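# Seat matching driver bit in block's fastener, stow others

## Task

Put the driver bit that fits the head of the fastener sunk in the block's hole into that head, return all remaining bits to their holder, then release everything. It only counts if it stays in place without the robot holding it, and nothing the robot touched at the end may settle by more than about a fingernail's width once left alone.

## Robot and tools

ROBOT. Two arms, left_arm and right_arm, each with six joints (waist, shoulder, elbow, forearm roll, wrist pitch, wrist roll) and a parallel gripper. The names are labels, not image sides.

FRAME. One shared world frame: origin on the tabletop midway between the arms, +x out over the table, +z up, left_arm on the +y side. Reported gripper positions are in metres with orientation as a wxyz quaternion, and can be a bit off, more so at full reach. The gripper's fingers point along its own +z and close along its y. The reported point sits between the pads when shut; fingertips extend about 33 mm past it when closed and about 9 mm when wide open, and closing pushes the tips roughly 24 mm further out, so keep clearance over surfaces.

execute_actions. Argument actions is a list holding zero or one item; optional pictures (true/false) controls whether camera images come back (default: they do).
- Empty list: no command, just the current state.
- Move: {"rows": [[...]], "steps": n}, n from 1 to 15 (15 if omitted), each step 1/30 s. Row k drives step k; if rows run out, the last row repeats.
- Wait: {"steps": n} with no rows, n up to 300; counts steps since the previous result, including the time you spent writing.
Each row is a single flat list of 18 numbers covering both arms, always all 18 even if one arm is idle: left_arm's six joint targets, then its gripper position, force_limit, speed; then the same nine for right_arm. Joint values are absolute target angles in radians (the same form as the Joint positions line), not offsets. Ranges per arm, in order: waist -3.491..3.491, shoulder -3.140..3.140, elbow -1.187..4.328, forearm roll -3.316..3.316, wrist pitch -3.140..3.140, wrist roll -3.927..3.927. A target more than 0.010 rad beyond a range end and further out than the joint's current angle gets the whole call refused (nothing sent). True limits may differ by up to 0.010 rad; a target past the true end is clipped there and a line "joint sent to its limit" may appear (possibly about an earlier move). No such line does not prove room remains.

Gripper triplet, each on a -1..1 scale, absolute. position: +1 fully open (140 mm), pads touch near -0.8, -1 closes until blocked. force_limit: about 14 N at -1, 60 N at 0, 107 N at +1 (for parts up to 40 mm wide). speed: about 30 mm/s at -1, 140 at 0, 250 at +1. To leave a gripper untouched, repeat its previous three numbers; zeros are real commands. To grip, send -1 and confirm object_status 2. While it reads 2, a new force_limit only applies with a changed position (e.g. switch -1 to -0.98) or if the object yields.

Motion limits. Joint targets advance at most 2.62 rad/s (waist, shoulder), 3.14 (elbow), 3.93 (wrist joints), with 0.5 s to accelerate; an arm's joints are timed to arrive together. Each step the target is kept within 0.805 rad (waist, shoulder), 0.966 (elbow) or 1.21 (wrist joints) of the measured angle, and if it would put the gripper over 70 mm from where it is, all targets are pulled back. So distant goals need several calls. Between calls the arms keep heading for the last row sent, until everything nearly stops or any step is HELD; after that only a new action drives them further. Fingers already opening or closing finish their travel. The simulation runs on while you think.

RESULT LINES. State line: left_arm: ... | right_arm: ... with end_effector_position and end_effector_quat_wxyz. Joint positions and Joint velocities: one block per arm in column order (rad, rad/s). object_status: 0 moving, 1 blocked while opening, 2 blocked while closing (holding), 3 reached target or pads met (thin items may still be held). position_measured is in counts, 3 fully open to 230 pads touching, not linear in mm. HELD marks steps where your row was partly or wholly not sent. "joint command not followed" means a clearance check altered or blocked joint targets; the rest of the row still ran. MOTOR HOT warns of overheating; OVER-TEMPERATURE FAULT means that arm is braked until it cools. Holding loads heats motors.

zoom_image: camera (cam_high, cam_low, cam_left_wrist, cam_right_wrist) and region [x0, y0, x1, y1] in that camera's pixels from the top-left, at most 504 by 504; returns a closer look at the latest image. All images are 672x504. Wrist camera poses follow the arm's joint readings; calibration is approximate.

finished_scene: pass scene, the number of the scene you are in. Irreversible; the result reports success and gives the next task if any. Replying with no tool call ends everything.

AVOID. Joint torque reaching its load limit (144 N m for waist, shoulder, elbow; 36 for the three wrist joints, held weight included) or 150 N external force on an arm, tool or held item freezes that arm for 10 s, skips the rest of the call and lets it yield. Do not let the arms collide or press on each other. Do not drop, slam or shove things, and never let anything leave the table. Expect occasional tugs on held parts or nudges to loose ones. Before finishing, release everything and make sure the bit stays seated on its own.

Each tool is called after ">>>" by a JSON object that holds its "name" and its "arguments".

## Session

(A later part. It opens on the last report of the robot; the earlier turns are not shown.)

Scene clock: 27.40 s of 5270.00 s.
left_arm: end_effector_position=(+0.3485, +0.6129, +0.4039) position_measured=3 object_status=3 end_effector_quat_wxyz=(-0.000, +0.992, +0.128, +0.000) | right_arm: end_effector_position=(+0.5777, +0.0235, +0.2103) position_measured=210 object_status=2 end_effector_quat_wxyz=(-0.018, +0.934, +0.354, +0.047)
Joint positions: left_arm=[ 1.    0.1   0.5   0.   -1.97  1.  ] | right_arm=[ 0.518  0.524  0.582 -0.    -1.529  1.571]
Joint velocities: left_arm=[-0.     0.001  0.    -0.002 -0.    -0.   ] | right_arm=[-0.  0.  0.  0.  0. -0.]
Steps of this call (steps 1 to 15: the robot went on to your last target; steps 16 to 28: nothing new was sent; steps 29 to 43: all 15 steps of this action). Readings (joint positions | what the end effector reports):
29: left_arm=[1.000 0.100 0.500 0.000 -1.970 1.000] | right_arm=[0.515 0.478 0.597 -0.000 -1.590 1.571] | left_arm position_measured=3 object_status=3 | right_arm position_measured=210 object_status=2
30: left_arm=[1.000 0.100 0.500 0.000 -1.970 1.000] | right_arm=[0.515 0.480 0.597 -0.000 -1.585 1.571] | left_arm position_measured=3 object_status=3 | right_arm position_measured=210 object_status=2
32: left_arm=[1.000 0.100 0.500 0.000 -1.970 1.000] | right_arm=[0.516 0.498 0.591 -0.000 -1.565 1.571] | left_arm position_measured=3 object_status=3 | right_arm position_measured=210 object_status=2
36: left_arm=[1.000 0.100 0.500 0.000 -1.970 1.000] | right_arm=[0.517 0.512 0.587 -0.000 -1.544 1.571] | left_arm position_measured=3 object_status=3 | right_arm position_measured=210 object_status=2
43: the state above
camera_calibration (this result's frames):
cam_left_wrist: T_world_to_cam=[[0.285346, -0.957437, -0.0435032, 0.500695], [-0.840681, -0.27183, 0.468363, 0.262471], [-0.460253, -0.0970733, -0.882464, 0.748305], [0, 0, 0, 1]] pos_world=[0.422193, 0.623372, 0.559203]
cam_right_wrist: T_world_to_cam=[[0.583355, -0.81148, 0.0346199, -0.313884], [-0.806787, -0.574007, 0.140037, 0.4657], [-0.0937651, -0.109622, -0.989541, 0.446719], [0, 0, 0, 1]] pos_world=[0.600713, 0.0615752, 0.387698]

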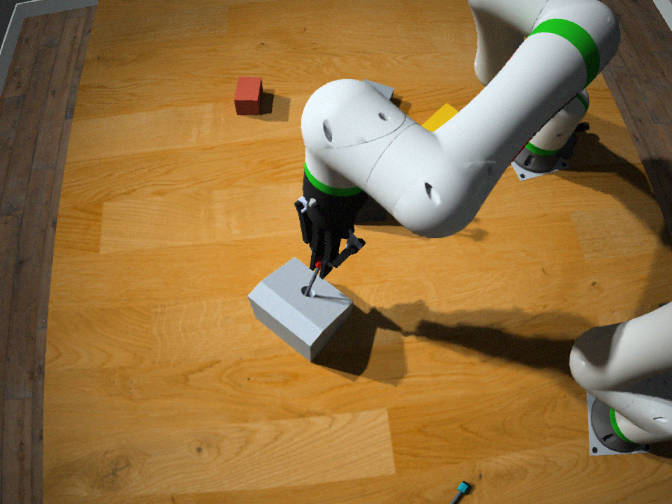

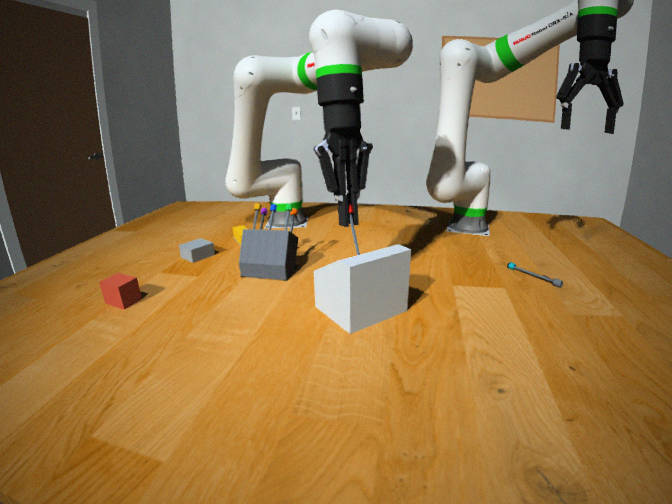

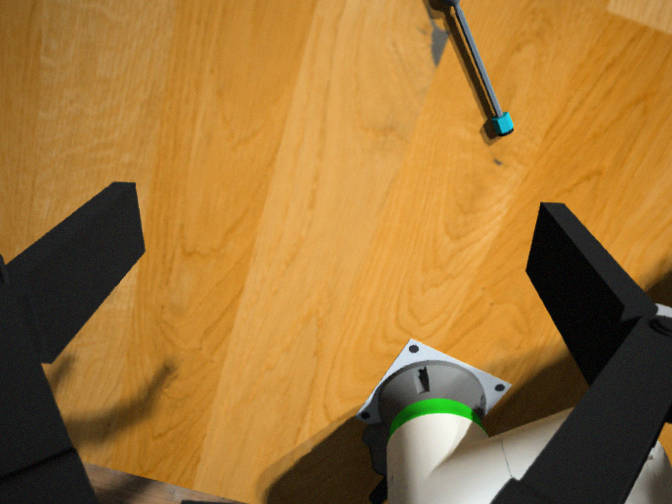

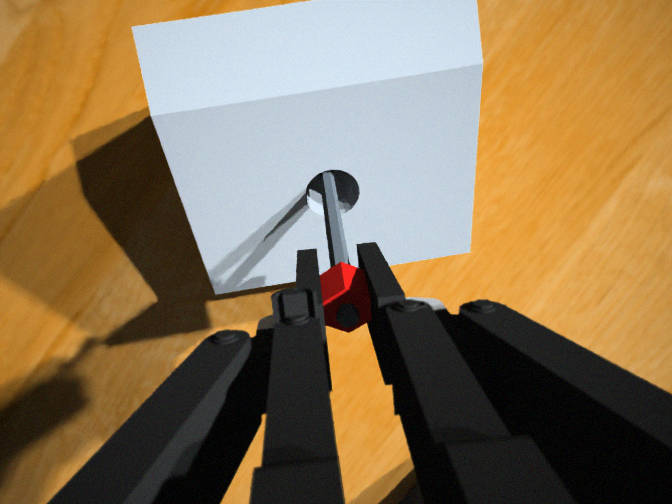

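>>> {"name": "execute_actions", "arguments": {"actions": [{"rows":[[1.0,0.1,0.5,0,-1.97,1.0,1,0,0,0.518,0.538,0.5783,0,-1.511,1.571,-1,0.3,0]],"steps":8}], "pictures": false}}

>>> {"name": "execute_actions", "arguments": {"actions": [{"rows":[[1.0,0.1,0.5,0,-1.97,1.0,1,0,0,0.518,0.538,0.5783,0,-1.511,1.571,-0.45,0.3,-0.8]],"steps":15}], "pictures": false}}

>>> {"name": "execute_actions", "arguments": {"actions": [{"steps":15}]}}

Scene clock: 28.63 s of 5270.00 s.
left_arm: end_effector_position=(+0.3485, +0.6129, +0.4039) position_measured=3 object_status=3 end_effector_quat_wxyz=(-0.000, +0.992, +0.128, +0.000) | right_arm: end_effector_position=(+0.5820, +0.0270, +0.1998) position_measured=210 object_status=2 end_effector_quat_wxyz=(-0.018, +0.934, +0.354, +0.047)
Joint positions: left_arm=[ 1.    0.1   0.5   0.   -1.97  1.  ] | right_arm=[ 0.518  0.538  0.579  0.    -1.511  1.571]
Joint velocities: left_arm=[-0.     0.001 -0.     0.    -0.     0.   ] | right_arm=[ 0.    -0.    -0.     0.     0.001 -0.   ]
Steps of this call (steps 1 to 15: the robot went on to your last target; steps 16 to 29: nothing new was sent; steps 30 to 37: all 8 steps of this action). Readings (joint positions | what the end effector reports):
30: left_arm=[1.000 0.100 0.500 0.000 -1.970 1.000] | right_arm=[0.518 0.524 0.583 0.000 -1.529 1.571] | left_arm position_measured=3 object_status=3 | right_arm position_measured=210 object_status=2
31: left_arm=[1.000 0.100 0.500 0.000 -1.970 1.000] | right_arm=[0.518 0.527 0.583 0.000 -1.525 1.571] | left_arm position_measured=3 object_status=3 | right_arm position_measured=210 object_status=2
33: left_arm=[1.000 0.100 0.500 0.000 -1.970 1.000] | right_arm=[0.518 0.538 0.579 0.000 -1.512 1.571] | left_arm position_measured=3 object_status=3 | right_arm position_measured=210 object_status=2
37: the state above

Scene clock: 29.13 s of 5270.00 s.
left_arm: end_effector_position=(+0.3485, +0.6129, +0.4039) position_measured=3 object_status=3 end_effector_quat_wxyz=(-0.000, +0.992, +0.128, +0.000) | right_arm: end_effector_position=(+0.5819, +0.0270, +0.1997) position_measured=186 object_status=0 end_effector_quat_wxyz=(-0.018, +0.934, +0.354, +0.047)
Joint positions: left_arm=[ 1.    0.1   0.5   0.   -1.97  1.  ] | right_arm=[ 0.518  0.538  0.578  0.    -1.511  1.571]
Joint velocities: left_arm=[-0.    -0.001  0.     0.001 -0.001 -0.   ] | right_arm=[ 0.  0.  0.  0. -0. -0.]
Steps of this call (steps 1 to 15: all 15 steps of this action). Readings (joint positions | what the end effector reports):
1: left_arm=[1.000 0.100 0.500 0.000 -1.970 1.000] | right_arm=[0.518 0.538 0.579 0.000 -1.511 1.571] | left_arm position_measured=3 object_status=3 | right_arm position_measured=210 object_status=0
2: left_arm=[1.000 0.100 0.500 0.000 -1.970 1.000] | right_arm=[0.518 0.538 0.579 0.000 -1.511 1.571] | left_arm position_measured=3 object_status=3 | right_arm position_measured=210 object_status=0
4: left_arm=[1.000 0.100 0.500 0.000 -1.970 1.000] | right_arm=[0.518 0.538 0.578 0.000 -1.511 1.571] | left_arm position_measured=3 object_status=3 | right_arm position_measured=203 object_status=0
8: left_arm=[1.000 0.100 0.500 0.000 -1.970 1.000] | right_arm=[0.518 0.538 0.578 0.000 -1.511 1.571] | left_arm position_measured=3 object_status=3 | right_arm position_measured=192 object_status=0
15: the state above

Scene clock: 29.63 s of 5270.00 s.
left_arm: end_effector_position=(+0.3485, +0.6129, +0.4039) position_measured=3 object_status=3 end_effector_quat_wxyz=(-0.000, +0.992, +0.128, +0.000) | right_arm: end_effector_position=(+0.5819, +0.0271, +0.1997) position_measured=186 object_status=3 end_effector_quat_wxyz=(-0.018, +0.934, +0.354, +0.047)
Joint positions: left_arm=[ 1.    0.1   0.5   0.   -1.97  1.  ] | right_arm=[ 0.518  0.538  0.578  0.    -1.511  1.571]
Joint velocities: left_arm=[-0.     0.     0.    -0.001  0.     0.   ] | right_arm=[ 0.    -0.     0.     0.    -0.     0.003]
Steps of this call (steps 1 to 15: the robot went on to your last target). Readings (joint positions | what the end effector reports):
1: left_arm=[1.000 0.100 0.500 0.000 -1.970 1.000] | right_arm=[0.518 0.538 0.578 0.000 -1.511 1.571] | left_arm position_measured=3 object_status=3 | right_arm position_measured=186 object_status=3
2: left_arm=[1.000 0.100 0.500 0.000 -1.970 1.000] | right_arm=[0.518 0.538 0.578 0.000 -1.511 1.571] | left_arm position_measured=3 object_status=3 | right_arm position_measured=186 object_status=3
4: left_arm=[1.000 0.100 0.500 0.000 -1.970 1.000] | right_arm=[0.518 0.538 0.578 -0.000 -1.511 1.571] | left_arm position_measured=3 object_status=3 | right_arm position_measured=186 object_status=3
8: left_arm=[1.000 0.100 0.500 0.000 -1.970 1.000] | right_arm=[0.518 0.538 0.578 -0.000 -1.511 1.571] | left_arm position_measured=3 object_status=3 | right_arm position_measured=186 object_status=3
15: the state above
All arms were judged still, so your last target was given up. Only a new action makes them travel on or press farther. Fingers that are still opening or closing keep moving.
camera_calibration (this result's frames):
cam_left_wrist: T_world_to_cam=[[0.285346, -0.957437, -0.0435031, 0.500695], [-0.840681, -0.27183, 0.468363, 0.262471], [-0.460254, -0.0970734, -0.882464, 0.748305], [0, 0, 0, 1]] pos_world=[0.422193, 0.623372, 0.559203]
cam_right_wrist: T_world_to_cam=[[0.583285, -0.811529, 0.0346254, -0.31298], [-0.806873, -0.573979, 0.139656, 0.47271], [-0.0934605, -0.109397, -0.989595, 0.436786], [0, 0, 0, 1]] pos_world=[0.604795, 0.0651166, 0.377062]

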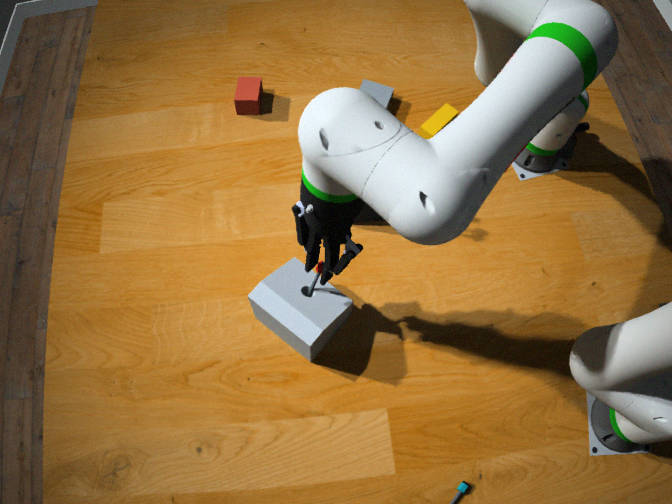

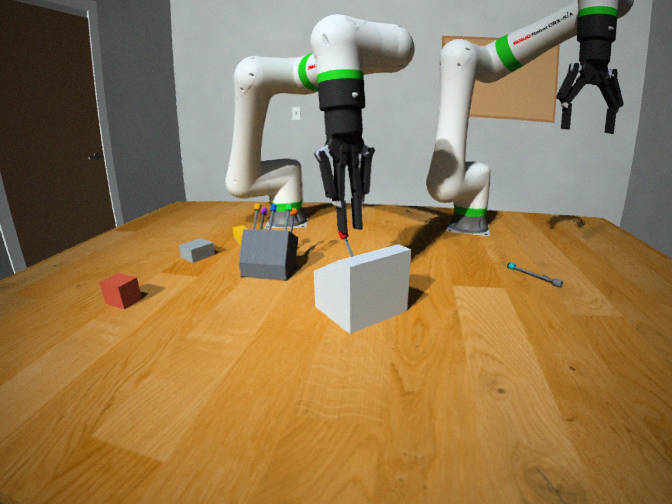

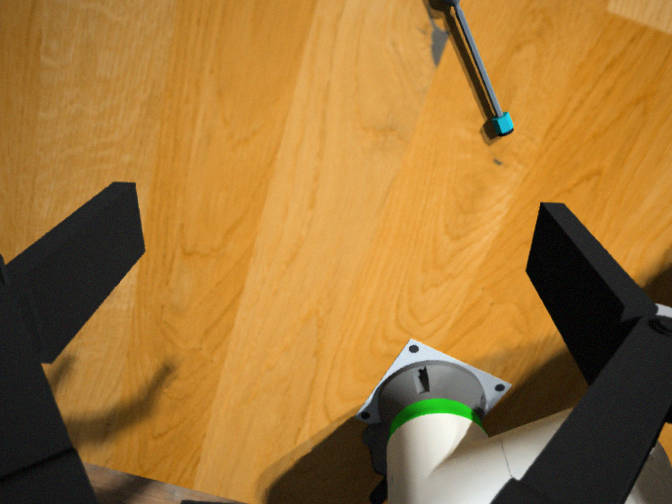

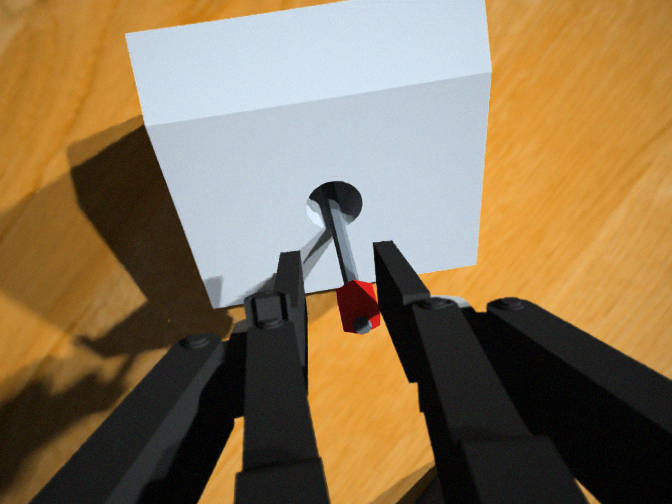

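>>> {"name": "execute_actions", "arguments": {"actions": [{"rows":[[1.0,0.1,0.5,0,-1.97,1.0,1,0,0,0.512,0.3883,0.5384,0,-1.621,1.571,-0.2,0.3,0]],"steps":12}], "pictures": false}}

>>> {"name": "execute_actions", "arguments": {"actions": [{"rows":[[1.0,0.1,0.5,0,-1.97,1.0,1,0,0,0.51,0.0194,-0.2421,0,-0.6593,1.571,-0.2,0.3,0]],"steps":15}], "pictures": false}}

>>> {"name": "execute_actions", "arguments": {"actions": [{"steps":20}]}}

Scene clock: 31.53 s of 5270.00 s.
left_arm: end_effector_position=(+0.3485, +0.6129, +0.4039) position_measured=3 object_status=3 end_effector_quat_wxyz=(-0.000, +0.992, +0.128, +0.000) | right_arm: end_effector_position=(+0.5393, -0.0155, +0.2738) position_measured=154 object_status=3 end_effector_quat_wxyz=(-0.018, +0.935, +0.352, +0.047)
Joint positions: left_arm=[ 1.    0.1   0.5   0.   -1.97  1.  ] | right_arm=[ 0.512  0.389  0.538 -0.    -1.621  1.571]
Joint velocities: left_arm=[ 0.    -0.    -0.    -0.002  0.    -0.   ] | right_arm=[-0.    -0.    -0.011 -0.    -0.005  0.002]
Steps of this call (steps 1 to 45: nothing new was sent; steps 46 to 57: all 12 steps of this action). Readings (joint positions | what the end effector reports):
46: left_arm=[1.000 0.100 0.500 0.000 -1.970 1.000] | right_arm=[0.518 0.538 0.578 -0.000 -1.511 1.571] | left_arm position_measured=3 object_status=3 | right_arm position_measured=186 object_status=0
47: left_arm=[1.000 0.100 0.500 0.000 -1.970 1.000] | right_arm=[0.518 0.535 0.577 -0.000 -1.514 1.571] | left_arm position_measured=3 object_status=3 | right_arm position_measured=182 object_status=0
49: left_arm=[1.000 0.100 0.500 0.000 -1.970 1.000] | right_arm=[0.517 0.511 0.571 -0.000 -1.531 1.571] | left_arm position_measured=3 object_status=3 | right_arm position_measured=167 object_status=0
53: left_arm=[1.000 0.100 0.500 0.000 -1.970 1.000] | right_arm=[0.513 0.419 0.547 -0.000 -1.598 1.571] | left_arm position_measured=3 object_status=3 | right_arm position_measured=154 object_status=0
57: the state above

Scene clock: 32.03 s of 5270.00 s.
left_arm: end_effector_position=(+0.3485, +0.6129, +0.4039) position_measured=3 object_status=3 end_effector_quat_wxyz=(-0.000, +0.992, +0.128, +0.000) | right_arm: end_effector_position=(+0.5614, +0.0024, +0.2123) position_measured=154 object_status=3 end_effector_quat_wxyz=(-0.091, +0.904, +0.339, +0.243)
Joint positions: left_arm=[ 1.    0.1   0.5  -0.   -1.97  1.  ] | right_arm=[ 0.51   0.103 -0.065  0.    -0.879  1.571]
Joint velocities: left_arm=[ 0.    -0.    -0.     0.001 -0.     0.   ] | right_arm=[-0.003 -0.695 -1.468 -0.     1.797 -0.001]
Steps of this call (steps 1 to 15: all 15 steps of this action). Readings (joint positions | what the end effector reports):
1: left_arm=[1.000 0.100 0.500 0.000 -1.970 1.000] | right_arm=[0.512 0.389 0.538 -0.000 -1.621 1.571] | left_arm position_measured=3 object_status=3 | right_arm position_measured=154 object_status=3
2: left_arm=[1.000 0.100 0.500 0.000 -1.970 1.000] | right_arm=[0.512 0.387 0.534 -0.000 -1.616 1.571] | left_arm position_measured=3 object_status=3 | right_arm position_measured=154 object_status=3
4: left_arm=[1.000 0.100 0.500 0.000 -1.970 1.000] | right_arm=[0.512 0.373 0.506 -0.000 -1.580 1.571] | left_arm position_measured=3 object_status=3 | right_arm position_measured=154 object_status=3
8: left_arm=[1.000 0.100 0.500 0.000 -1.970 1.000] | right_arm=[0.512 0.306 0.365 -0.000 -1.407 1.571] | left_arm position_measured=3 object_status=3 | right_arm position_measured=154 object_status=3
15: the state above

Scene clock: 32.70 s of 5270.00 s.
left_arm: end_effector_position=(+0.3485, +0.6129, +0.4039) position_measured=3 object_status=3 end_effector_quat_wxyz=(-0.000, +0.992, +0.128, +0.000) | right_arm: end_effector_position=(+0.5573, -0.0015, +0.1999) position_measured=154 object_status=3 end_effector_quat_wxyz=(-0.112, +0.887, +0.333, +0.299)
Joint positions: left_arm=[ 1.    0.1   0.5   0.   -1.97  1.  ] | right_arm=[ 0.51   0.019 -0.242  0.    -0.659  1.571]
Joint velocities: left_arm=[-0.     0.    -0.    -0.003 -0.    -0.   ] | right_arm=[ 0.     0.    -0.001  0.     0.001  0.001]
Steps of this call (steps 1 to 20: the robot went on to your last target). Readings (joint positions | what the end effector reports):
1: left_arm=[1.000 0.100 0.500 0.000 -1.970 1.000] | right_arm=[0.510 0.082 -0.111 0.000 -0.822 1.571] | left_arm position_measured=3 object_status=3 | right_arm position_measured=154 object_status=3
2: left_arm=[1.000 0.100 0.500 0.000 -1.970 1.000] | right_arm=[0.510 0.063 -0.150 0.000 -0.774 1.571] | left_arm position_measured=3 object_status=3 | right_arm position_measured=154 object_status=3
4: left_arm=[1.000 0.100 0.500 -0.000 -1.970 1.000] | right_arm=[0.510 0.036 -0.207 0.000 -0.703 1.571] | left_arm position_measured=3 object_status=3 | right_arm position_measured=154 object_status=3
8: left_arm=[1.000 0.100 0.500 -0.000 -1.970 1.000] | right_arm=[0.510 0.020 -0.242 0.000 -0.660 1.571] | left_arm position_measured=3 object_status=3 | right_arm position_measured=154 object_status=3
20: the state above
camera_calibration (this result's frames):
cam_left_wrist: T_world_to_cam=[[0.285346, -0.957437, -0.0435031, 0.500695], [-0.840681, -0.27183, 0.468363, 0.262471], [-0.460253, -0.0970733, -0.882464, 0.748305], [0, 0, 0, 1]] pos_world=[0.422193, 0.623372, 0.559203]
cam_right_wrist: T_world_to_cam=[[0.574453, -0.818194, -0.0237142, -0.305297], [-0.757065, -0.520072, -0.395446, 0.515767], [0.311218, 0.245118, -0.918183, 0.192367], [0, 0, 0, 1]] pos_world=[0.50598, -0.0287085, 0.373347]

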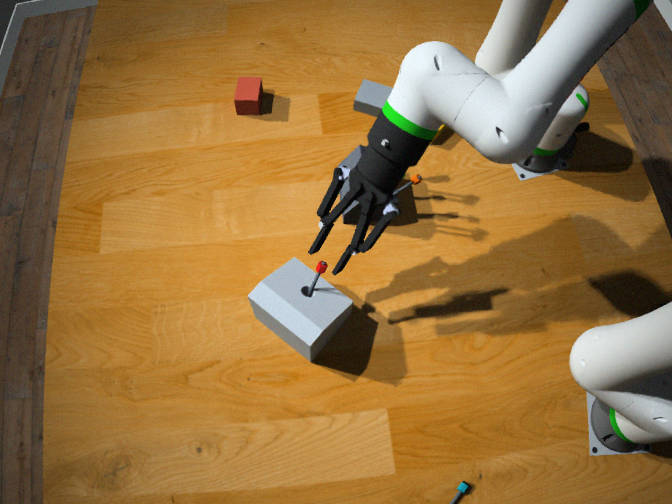

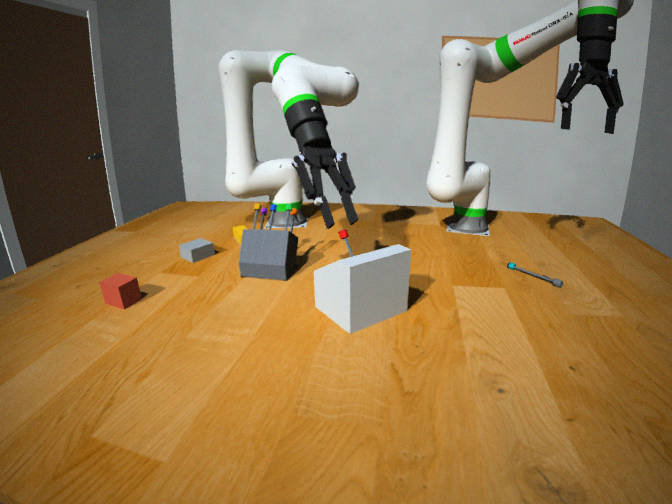

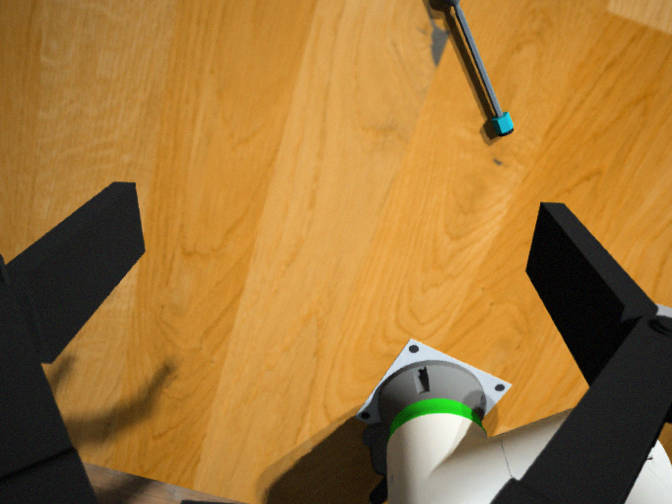

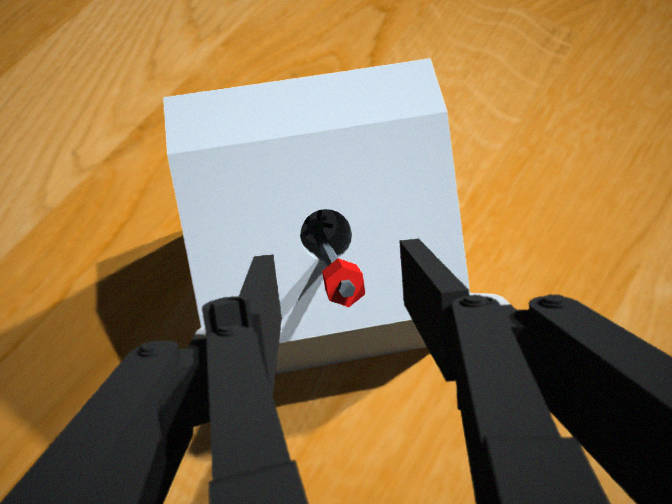

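>>> {"name": "execute_actions", "arguments": {"actions": [{"rows":[[1.0,0.1,0.5,0,-1.97,1.0,1,0,0,0.506,0.1071,-0.2625,0,-0.5512,1.571,-0.3,0.3,0]],"steps":13}]}}

>>> {"name": "zoom_image", "arguments": {"camera": "cam_right_wrist", "region": [250,160,430,340]}}

Scene clock: 34.40 s of 5270.00 s.
left_arm: end_effector_position=(+0.3485, +0.6129, +0.4039) position_measured=3 object_status=3 end_effector_quat_wxyz=(-0.000, +0.992, +0.128, +0.000) | right_arm: end_effector_position=(+0.5748, +0.0102, +0.1536) position_measured=167 object_status=0 end_effector_quat_wxyz=(-0.111, +0.888, +0.331, +0.299)
Joint positions: left_arm=[ 1.    0.1   0.5   0.   -1.97  1.  ] | right_arm=[ 0.506  0.107 -0.263  0.    -0.551  1.571]
Joint velocities: left_arm=[-0.     0.     0.    -0.     0.001 -0.   ] | right_arm=[ 0.001 -0.    -0.001  0.     0.001 -0.   ]
Steps of this call (steps 1 to 15: the robot went on to your last target; steps 16 to 38: nothing new was sent; steps 39 to 51: all 13 steps of this action). Readings (joint positions | what the end effector reports):
39: left_arm=[1.000 0.100 0.500 0.000 -1.970 1.000] | right_arm=[0.510 0.019 -0.242 0.000 -0.659 1.571] | left_arm position_measured=3 object_status=3 | right_arm position_measured=154 object_status=0
40: left_arm=[1.000 0.100 0.500 0.000 -1.970 1.000] | right_arm=[0.510 0.022 -0.243 0.000 -0.655 1.571] | left_arm position_measured=3 object_status=3 | right_arm position_measured=158 object_status=0
42: left_arm=[1.000 0.100 0.500 0.000 -1.970 1.000] | right_arm=[0.509 0.046 -0.248 0.000 -0.625 1.571] | left_arm position_measured=3 object_status=3 | right_arm position_measured=167 object_status=0
46: left_arm=[1.000 0.100 0.500 0.000 -1.970 1.000] | right_arm=[0.506 0.105 -0.262 0.000 -0.554 1.571] | left_arm position_measured=3 object_status=3 | right_arm position_measured=167 object_status=0
51: the state above
camera_calibration (this result's frames):
cam_left_wrist: T_world_to_cam=[[0.285346, -0.957437, -0.0435033, 0.500695], [-0.840681, -0.27183, 0.468363, 0.262471], [-0.460253, -0.0970732, -0.882465, 0.748305], [0, 0, 0, 1]] pos_world=[0.422193, 0.623372, 0.559203]
cam_right_wrist: T_world_to_cam=[[0.57119, -0.820477, -0.0236525, -0.304963], [-0.7591, -0.51706, -0.395496, 0.517896], [0.312265, 0.243858, -0.918163, 0.140881], [0, 0, 0, 1]] pos_world=[0.523334, -0.016787, 0.326965]

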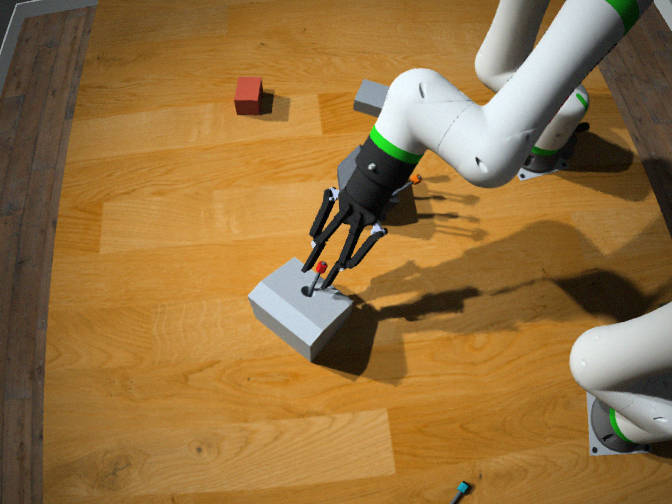

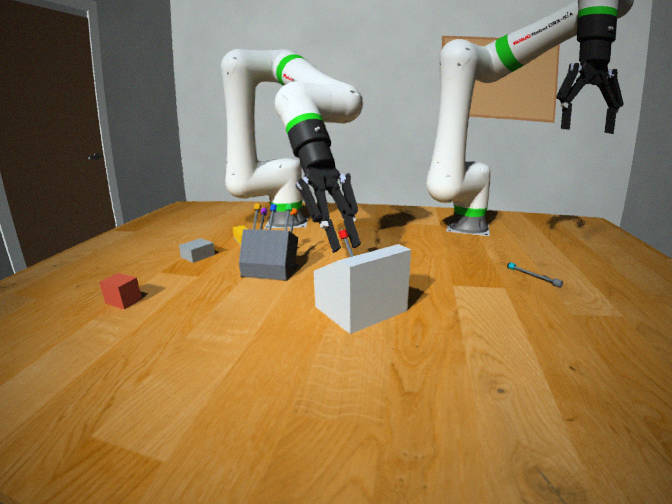

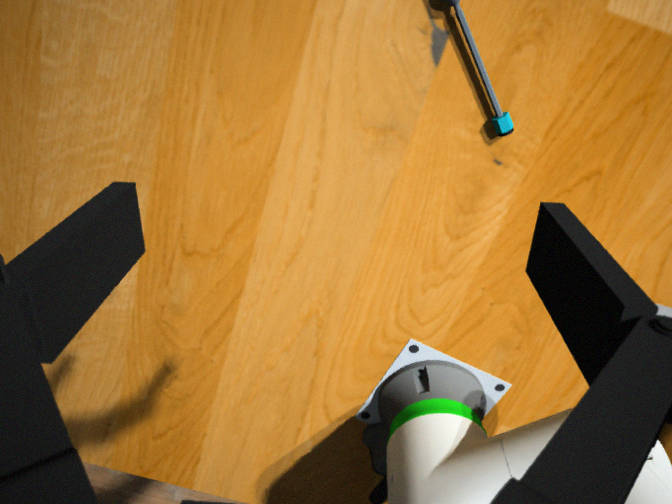

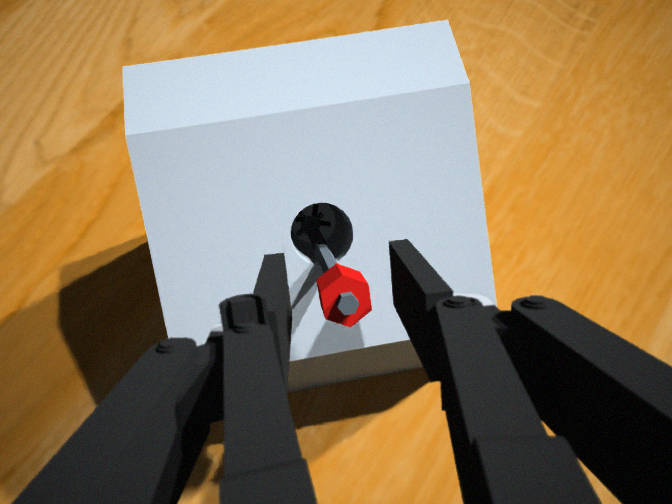

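Region (250, 160, 430, 340) of cam_right_wrist's 672x504 image, scaled by 2.800, with more detail than that image has.

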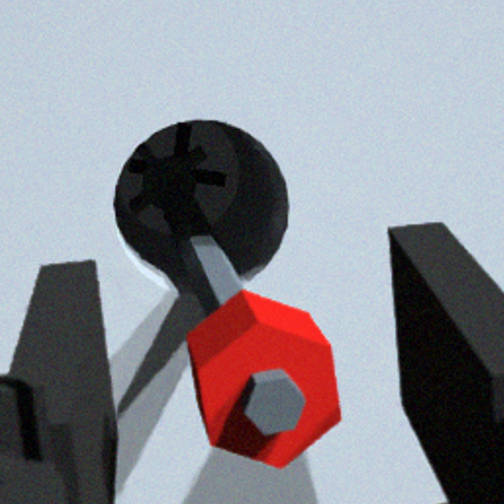

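>>> {"name": "execute_actions", "arguments": {"actions": [{"rows":[[1.0,0.1,0.5,0,-1.97,1.0,1,0,0,0.513,0.1071,-0.2625,0,-0.5512,1.571,-0.3,0.3,0],[1.0,0.1,0.5,0,-1.97,1.0,1,0,0,0.513,0.1071,-0.2625,0,-0.5512,1.571,-0.3,0.3,0],[1.0,0.1,0.5,0,-1.97,1.0,1,0,0,0.513,0.1071,-0.2625,0,-0.5512,1.571,-0.3,0.3,0],[1.0,0.1,0.5,0,-1.97,1.0,1,0,0,0.513,0.1071,-0.2625,0,-0.5512,1.571,-1,0,-0.3]],"steps":15}], "pictures": false}}

>>> {"name": "execute_actions", "arguments": {"actions": [{"rows":[[1.0,0.1,0.5,0,-1.97,1.0,1,0,0,0.513,0.0915,-0.2655,0,-0.5638,1.571,-1,0,-0.3],[1.0,0.1,0.5,0,-1.97,1.0,1,0,0,0.513,0.0915,-0.2655,0,-0.5638,1.571,-1,0,-0.3],[1.0,0.1,0.5,0,-1.97,1.0,1,0,0,0.513,0.0915,-0.2655,0,-0.5638,1.571,-1,0,-0.3],[1.0,0.1,0.5,0,-1.97,1.0,1,0,0,0.513,0.0915,-0.2655,0,-0.5638,1.571,-1,0,-0.3],[1.0,0.1,0.5,0,-1.97,1.0,1,0,0,0.513,0.0915,-0.2655,0,-0.5638,2.356,-1,0,-0.3]],"steps":15}], "pictures": false}}

>>> {"name": "execute_actions", "arguments": {"actions": [{"steps":15}]}}

>>> {"name": "zoom_image", "arguments": {"camera": "cam_right_wrist", "region": [270,170,390,290]}}

Scene clock: 36.73 s of 5270.00 s.
left_arm: end_effector_position=(+0.3485, +0.6129, +0.4039) position_measured=3 object_status=3 end_effector_quat_wxyz=(-0.000, +0.992, +0.128, +0.000) | right_arm: end_effector_position=(+0.5725, +0.0143, +0.1535) position_measured=209 object_status=0 end_effector_quat_wxyz=(-0.113, +0.887, +0.334, +0.299)
Joint positions: left_arm=[ 1.    0.1   0.5   0.   -1.97  1.  ] | right_arm=[ 0.513  0.107 -0.262 -0.    -0.551  1.571]
Joint velocities: left_arm=[ 0.    -0.002  0.    -0.     0.     0.   ] | right_arm=[-0.001  0.    -0.001 -0.     0.    -0.   ]
Steps of this call (steps 1 to 15: the robot went on to your last target; steps 16 to 55: nothing new was sent; steps 56 to 70: all 15 steps of this action). Readings (joint positions | what the end effector reports):
56: left_arm=[1.000 0.100 0.500 0.000 -1.970 1.000] | right_arm=[0.506 0.107 -0.263 -0.000 -0.551 1.571] | left_arm position_measured=3 object_status=3 | right_arm position_measured=167 object_status=3
57: left_arm=[1.000 0.100 0.500 -0.000 -1.970 1.000] | right_arm=[0.509 0.107 -0.262 -0.000 -0.551 1.571] | left_arm position_measured=3 object_status=3 | right_arm position_measured=167 object_status=3
59: left_arm=[1.000 0.100 0.500 0.000 -1.970 1.000] | right_arm=[0.513 0.107 -0.262 -0.000 -0.551 1.571] | left_arm position_measured=3 object_status=3 | right_arm position_measured=167 object_status=0
63: left_arm=[1.000 0.100 0.500 0.000 -1.970 1.000] | right_arm=[0.513 0.107 -0.262 -0.000 -0.551 1.571] | left_arm position_measured=3 object_status=3 | right_arm position_measured=187 object_status=0
70: the state above

Scene clock: 37.23 s of 5270.00 s.
left_arm: end_effector_position=(+0.3485, +0.6129, +0.4039) position_measured=3 object_status=3 end_effector_quat_wxyz=(-0.000, +0.992, +0.128, +0.000) | right_arm: end_effector_position=(+0.5692, +0.0115, +0.1593) position_measured=209 object_status=2 end_effector_quat_wxyz=(-0.045, +0.794, +0.518, +0.316)
Joint positions: left_arm=[ 1.    0.1   0.5   0.   -1.97  1.  ] | right_arm=[ 0.513  0.091 -0.265 -0.    -0.564  2.007]
Joint velocities: left_arm=[-0.    -0.002  0.    -0.    -0.     0.   ] | right_arm=[ 0.001 -0.    -0.     0.    -0.     2.262]
Steps of this call (steps 1 to 15: all 15 steps of this action). Readings (joint positions | what the end effector reports):
1: left_arm=[1.000 0.100 0.500 0.000 -1.970 1.000] | right_arm=[0.513 0.107 -0.262 -0.000 -0.551 1.571] | left_arm position_measured=3 object_status=3 | right_arm position_measured=209 object_status=0
2: left_arm=[1.000 0.100 0.500 0.000 -1.970 1.000] | right_arm=[0.513 0.104 -0.263 -0.000 -0.554 1.571] | left_arm position_measured=3 object_status=3 | right_arm position_measured=209 object_status=2
4: left_arm=[1.000 0.100 0.500 0.000 -1.970 1.000] | right_arm=[0.513 0.093 -0.264 -0.000 -0.563 1.571] | left_arm position_measured=3 object_status=3 | right_arm position_measured=209 object_status=2
8: left_arm=[1.000 0.100 0.500 0.000 -1.970 1.000] | right_arm=[0.513 0.092 -0.265 -0.000 -0.564 1.612] | left_arm position_measured=3 object_status=3 | right_arm position_measured=209 object_status=2
15: the state above

Scene clock: 37.73 s of 5270.00 s.
left_arm: end_effector_position=(+0.3485, +0.6129, +0.4039) position_measured=3 object_status=3 end_effector_quat_wxyz=(-0.000, +0.992, +0.128, +0.000) | right_arm: end_effector_position=(+0.5691, +0.0114, +0.1592) position_measured=209 object_status=2 end_effector_quat_wxyz=(+0.010, +0.692, +0.648, +0.319)
Joint positions: left_arm=[ 1.    0.1   0.5  -0.   -1.97  1.  ] | right_arm=[ 0.513  0.091 -0.265 -0.    -0.564  2.356]
Joint velocities: left_arm=[ 0.     0.    -0.    -0.001 -0.002  0.   ] | right_arm=[-0.    -0.     0.001 -0.     0.     0.   ]
Steps of this call (steps 1 to 15: the robot went on to your last target). Readings (joint positions | what the end effector reports):
1: left_arm=[1.000 0.100 0.500 0.000 -1.970 1.000] | right_arm=[0.513 0.091 -0.265 -0.000 -0.564 2.080] | left_arm position_measured=3 object_status=3 | right_arm position_measured=209 object_status=2
2: left_arm=[1.000 0.100 0.500 0.000 -1.970 1.000] | right_arm=[0.513 0.091 -0.265 -0.000 -0.564 2.144] | left_arm position_measured=3 object_status=3 | right_arm position_measured=209 object_status=2
4: left_arm=[1.000 0.100 0.500 0.000 -1.970 1.000] | right_arm=[0.513 0.091 -0.265 -0.000 -0.564 2.248] | left_arm position_measured=3 object_status=3 | right_arm position_measured=209 object_status=2
8: left_arm=[1.000 0.100 0.500 0.000 -1.970 1.000] | right_arm=[0.513 0.091 -0.265 -0.000 -0.564 2.351] | left_arm position_measured=3 object_status=3 | right_arm position_measured=209 object_status=2
15: the state above
camera_calibration (this result's frames):
cam_left_wrist: T_world_to_cam=[[0.285346, -0.957437, -0.0435033, 0.500695], [-0.840681, -0.271831, 0.468363, 0.262471], [-0.460253, -0.0970733, -0.882464, 0.748305], [0, 0, 0, 1]] pos_world=[0.422193, 0.623372, 0.559203]
cam_right_wrist: T_world_to_cam=[[0.868258, -0.265802, 0.418901, -0.546449], [-0.160538, -0.949466, -0.269708, 0.160695], [0.469421, 0.166926, -0.867052, 0.0508325], [0, 0, 0, 1]] pos_world=[0.476395, -0.00115808, 0.316323]

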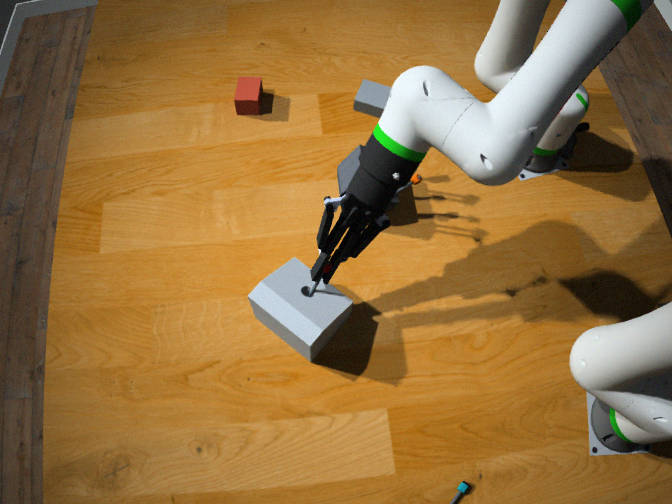

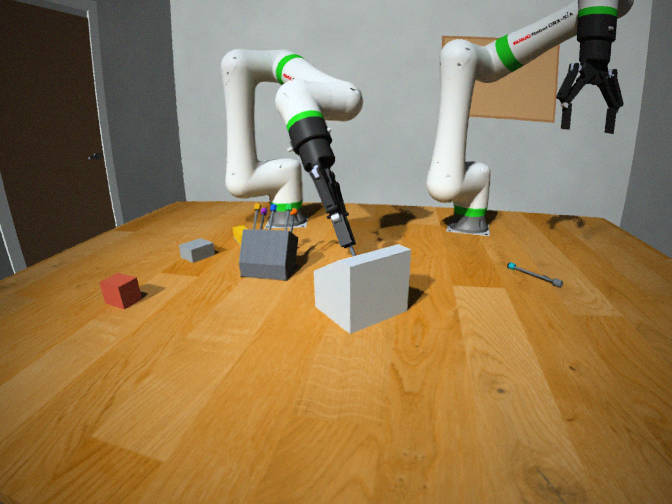

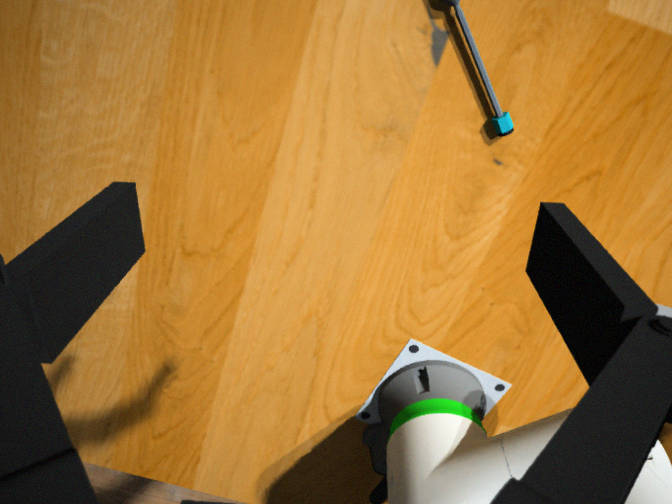

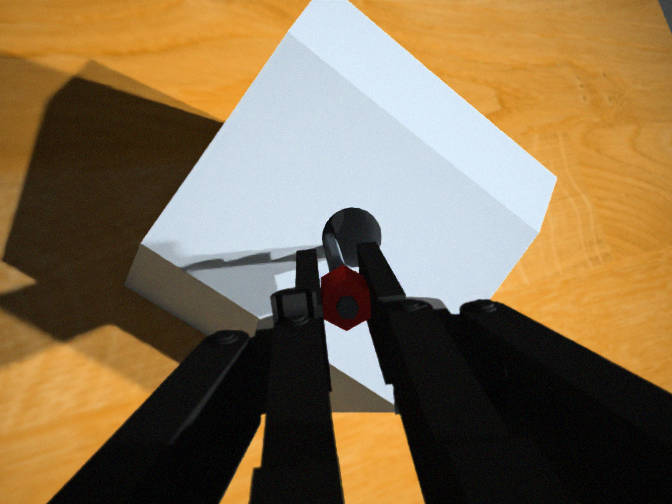

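Region (270, 170, 390, 290) of cam_right_wrist's 672x504 image, scaled by 4.200, with more detail than that image has.

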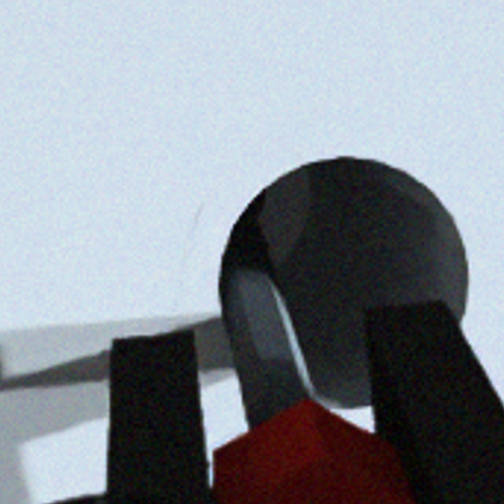

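>>> {"name": "execute_actions", "arguments": {"actions": [{"rows":[[1.0,0.1,0.5,0,-1.97,1.0,1,0,0,0.513,0.1543,-0.1314,0,-0.7151,2.356,-1,0,-0.3]],"steps":12}], "pictures": false}}

>>> {"name": "execute_actions", "arguments": {"actions": [{"rows":[[1.0,0.1,0.5,0,-1.97,1.0,1,0,0,0.513,0.1543,-0.1314,0,-0.7151,0.786,-1,0,-0.3]],"steps":15}], "pictures": false}}

>>> {"name": "execute_actions", "arguments": {"actions": [{"steps":20}]}}

>>> {"name": "zoom_image", "arguments": {"camera": "cam_right_wrist", "region": [270,170,390,290]}}

Scene clock: 39.33 s of 5270.00 s.
left_arm: end_effector_position=(+0.3485, +0.6129, +0.4039) position_measured=3 object_status=3 end_effector_quat_wxyz=(-0.000, +0.992, +0.128, +0.000) | right_arm: end_effector_position=(+0.5780, +0.0191, +0.1687) position_measured=209 object_status=2 end_effector_quat_wxyz=(+0.009, +0.700, +0.656, +0.281)
Joint positions: left_arm=[ 1.    0.1   0.5  -0.   -1.97  1.  ] | right_arm=[ 0.513  0.154 -0.132 -0.    -0.715  2.356]
Joint velocities: left_arm=[ 0.     0.001 -0.     0.    -0.    -0.   ] | right_arm=[ 0.001  0.     0.004  0.    -0.002  0.   ]
Steps of this call (steps 1 to 15: the robot went on to your last target; steps 16 to 36: nothing new was sent; steps 37 to 48: all 12 steps of this action). Readings (joint positions | what the end effector reports):
37: left_arm=[1.000 0.100 0.500 0.000 -1.970 1.000] | right_arm=[0.513 0.092 -0.265 -0.000 -0.564 2.356] | left_arm position_measured=3 object_status=3 | right_arm position_measured=209 object_status=2
38: left_arm=[1.000 0.100 0.500 0.000 -1.970 1.000] | right_arm=[0.513 0.093 -0.262 -0.000 -0.569 2.356] | left_arm position_measured=3 object_status=3 | right_arm position_measured=209 object_status=2
40: left_arm=[1.000 0.100 0.500 0.000 -1.970 1.000] | right_arm=[0.513 0.107 -0.234 -0.000 -0.601 2.356] | left_arm position_measured=3 object_status=3 | right_arm position_measured=209 object_status=2
44: left_arm=[1.000 0.100 0.500 0.000 -1.970 1.000] | right_arm=[0.513 0.149 -0.143 -0.000 -0.702 2.356] | left_arm position_measured=3 object_status=3 | right_arm position_measured=209 object_status=2
48: the state above

Scene clock: 39.83 s of 5270.00 s.
left_arm: end_effector_position=(+0.3485, +0.6129, +0.4039) position_measured=3 object_status=3 end_effector_quat_wxyz=(-0.000, +0.992, +0.128, +0.000) | right_arm: end_effector_position=(+0.5781, +0.0192, +0.1688) position_measured=209 object_status=2 end_effector_quat_wxyz=(-0.108, +0.909, +0.307, +0.260)
Joint positions: left_arm=[ 1.    0.1   0.5   0.   -1.97  1.  ] | right_arm=[ 0.513  0.154 -0.131 -0.    -0.715  1.501]
Joint velocities: left_arm=[-0.    -0.002  0.     0.     0.    -0.   ] | right_arm=[-0.     0.    -0.001 -0.    -0.    -3.267]
Steps of this call (steps 1 to 15: all 15 steps of this action). Readings (joint positions | what the end effector reports):
1: left_arm=[1.000 0.100 0.500 0.000 -1.970 1.000] | right_arm=[0.513 0.154 -0.132 -0.000 -0.715 2.356] | left_arm position_measured=3 object_status=3 | right_arm position_measured=209 object_status=2
2: left_arm=[1.000 0.100 0.500 0.000 -1.970 1.000] | right_arm=[0.513 0.154 -0.132 -0.000 -0.715 2.352] | left_arm position_measured=3 object_status=3 | right_arm position_measured=209 object_status=2
4: left_arm=[1.000 0.100 0.500 0.000 -1.970 1.000] | right_arm=[0.513 0.154 -0.132 -0.000 -0.715 2.315] | left_arm position_measured=3 object_status=3 | right_arm position_measured=209 object_status=2
8: left_arm=[1.000 0.100 0.500 0.000 -1.970 1.000] | right_arm=[0.513 0.154 -0.131 -0.000 -0.715 2.139] | left_arm position_measured=3 object_status=3 | right_arm position_measured=209 object_status=2
15: the state above

Scene clock: 40.50 s of 5270.00 s.
left_arm: end_effector_position=(+0.3485, +0.6129, +0.4039) position_measured=3 object_status=3 end_effector_quat_wxyz=(-0.000, +0.992, +0.128, +0.000) | right_arm: end_effector_position=(+0.5781, +0.0192, +0.1688) position_measured=209 object_status=2 end_effector_quat_wxyz=(-0.192, +0.959, -0.031, +0.205)
Joint positions: left_arm=[ 1.    0.1   0.5   0.   -1.97  1.  ] | right_arm=[ 0.513  0.154 -0.131  0.    -0.715  0.786]
Joint velocities: left_arm=[-0.    -0.    -0.    -0.001  0.    -0.   ] | right_arm=[ 0.001 -0.     0.001 -0.    -0.     0.   ]
Steps of this call (steps 1 to 20: the robot went on to your last target). Readings (joint positions | what the end effector reports):
1: left_arm=[1.000 0.100 0.500 0.000 -1.970 1.000] | right_arm=[0.513 0.154 -0.131 -0.000 -0.715 1.395] | left_arm position_measured=3 object_status=3 | right_arm position_measured=209 object_status=2
2: left_arm=[1.000 0.100 0.500 0.000 -1.970 1.000] | right_arm=[0.513 0.154 -0.131 -0.000 -0.715 1.296] | left_arm position_measured=3 object_status=3 | right_arm position_measured=209 object_status=2
4: left_arm=[1.000 0.100 0.500 0.000 -1.970 1.000] | right_arm=[0.513 0.154 -0.131 -0.000 -0.715 1.125] | left_arm position_measured=3 object_status=3 | right_arm position_measured=209 object_status=2
8: left_arm=[1.000 0.100 0.500 0.000 -1.970 1.000] | right_arm=[0.513 0.154 -0.131 -0.000 -0.715 0.888] | left_arm position_measured=3 object_status=3 | right_arm position_measured=209 object_status=2
20: the state above
camera_calibration (this result's frames):
cam_left_wrist: T_world_to_cam=[[0.285346, -0.957437, -0.0435033, 0.500695], [-0.840681, -0.271831, 0.468363, 0.262471], [-0.460253, -0.0970733, -0.882465, 0.748305], [0, 0, 0, 1]] pos_world=[0.422193, 0.623372, 0.559203]
cam_right_wrist: T_world_to_cam=[[-0.0883368, -0.921171, -0.379, 0.144101], [-0.980777, 0.146898, -0.128441, 0.601369], [0.17399, 0.360368, -0.91644, 0.22904], [0, 0, 0, 1]] pos_world=[0.562688, -0.038137, 0.341756]

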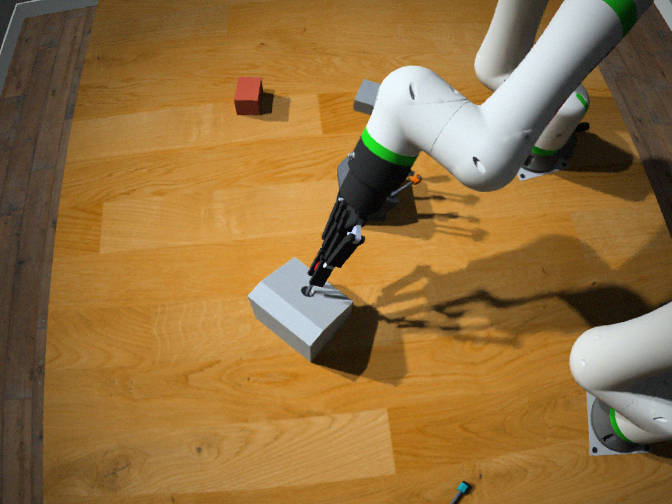

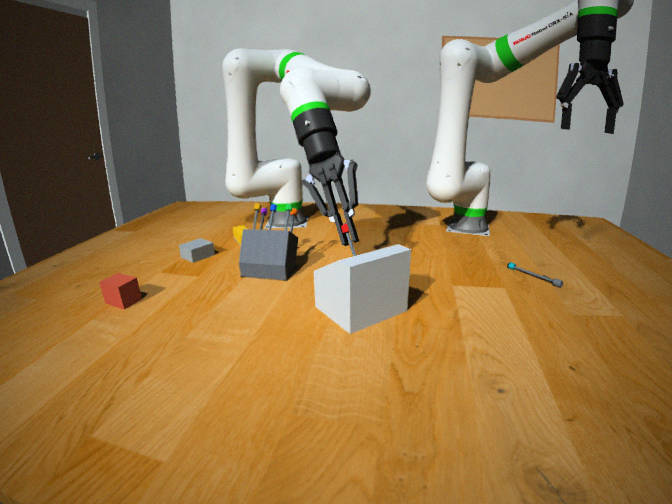

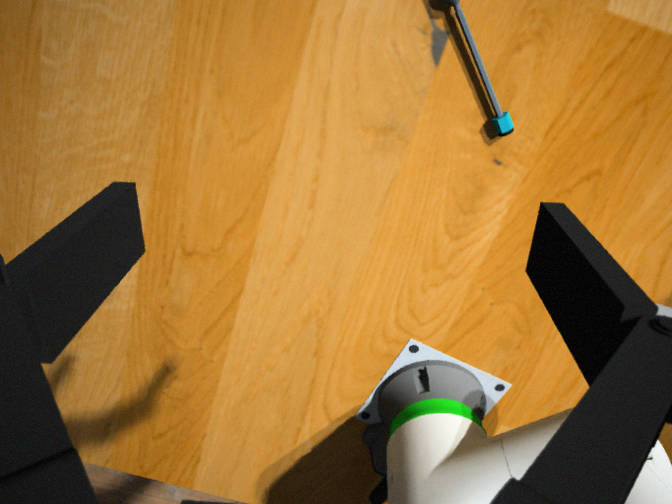

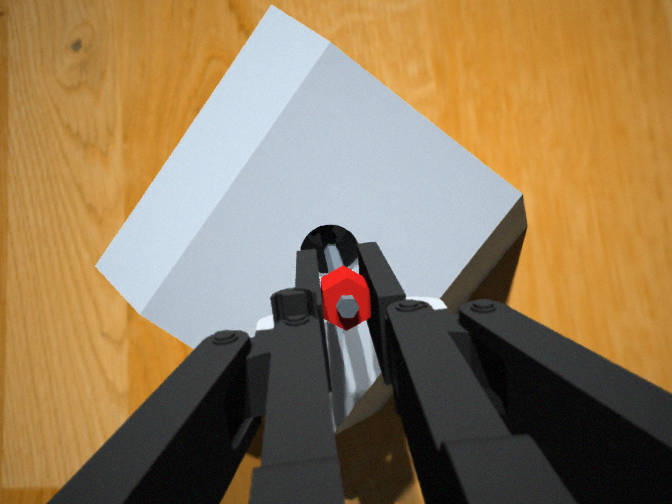

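Region (270, 170, 390, 290) of cam_right_wrist's 672x504 image, scaled by 4.200, with more detail than that image has.

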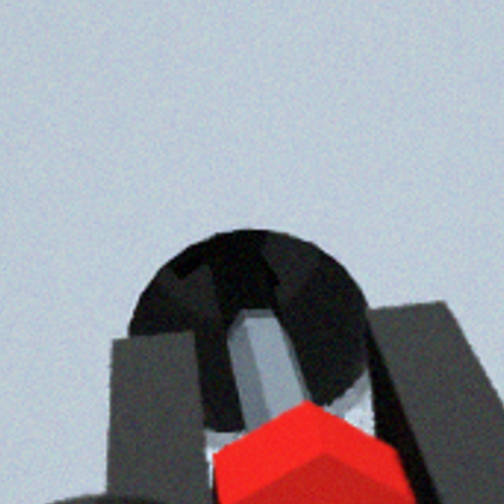

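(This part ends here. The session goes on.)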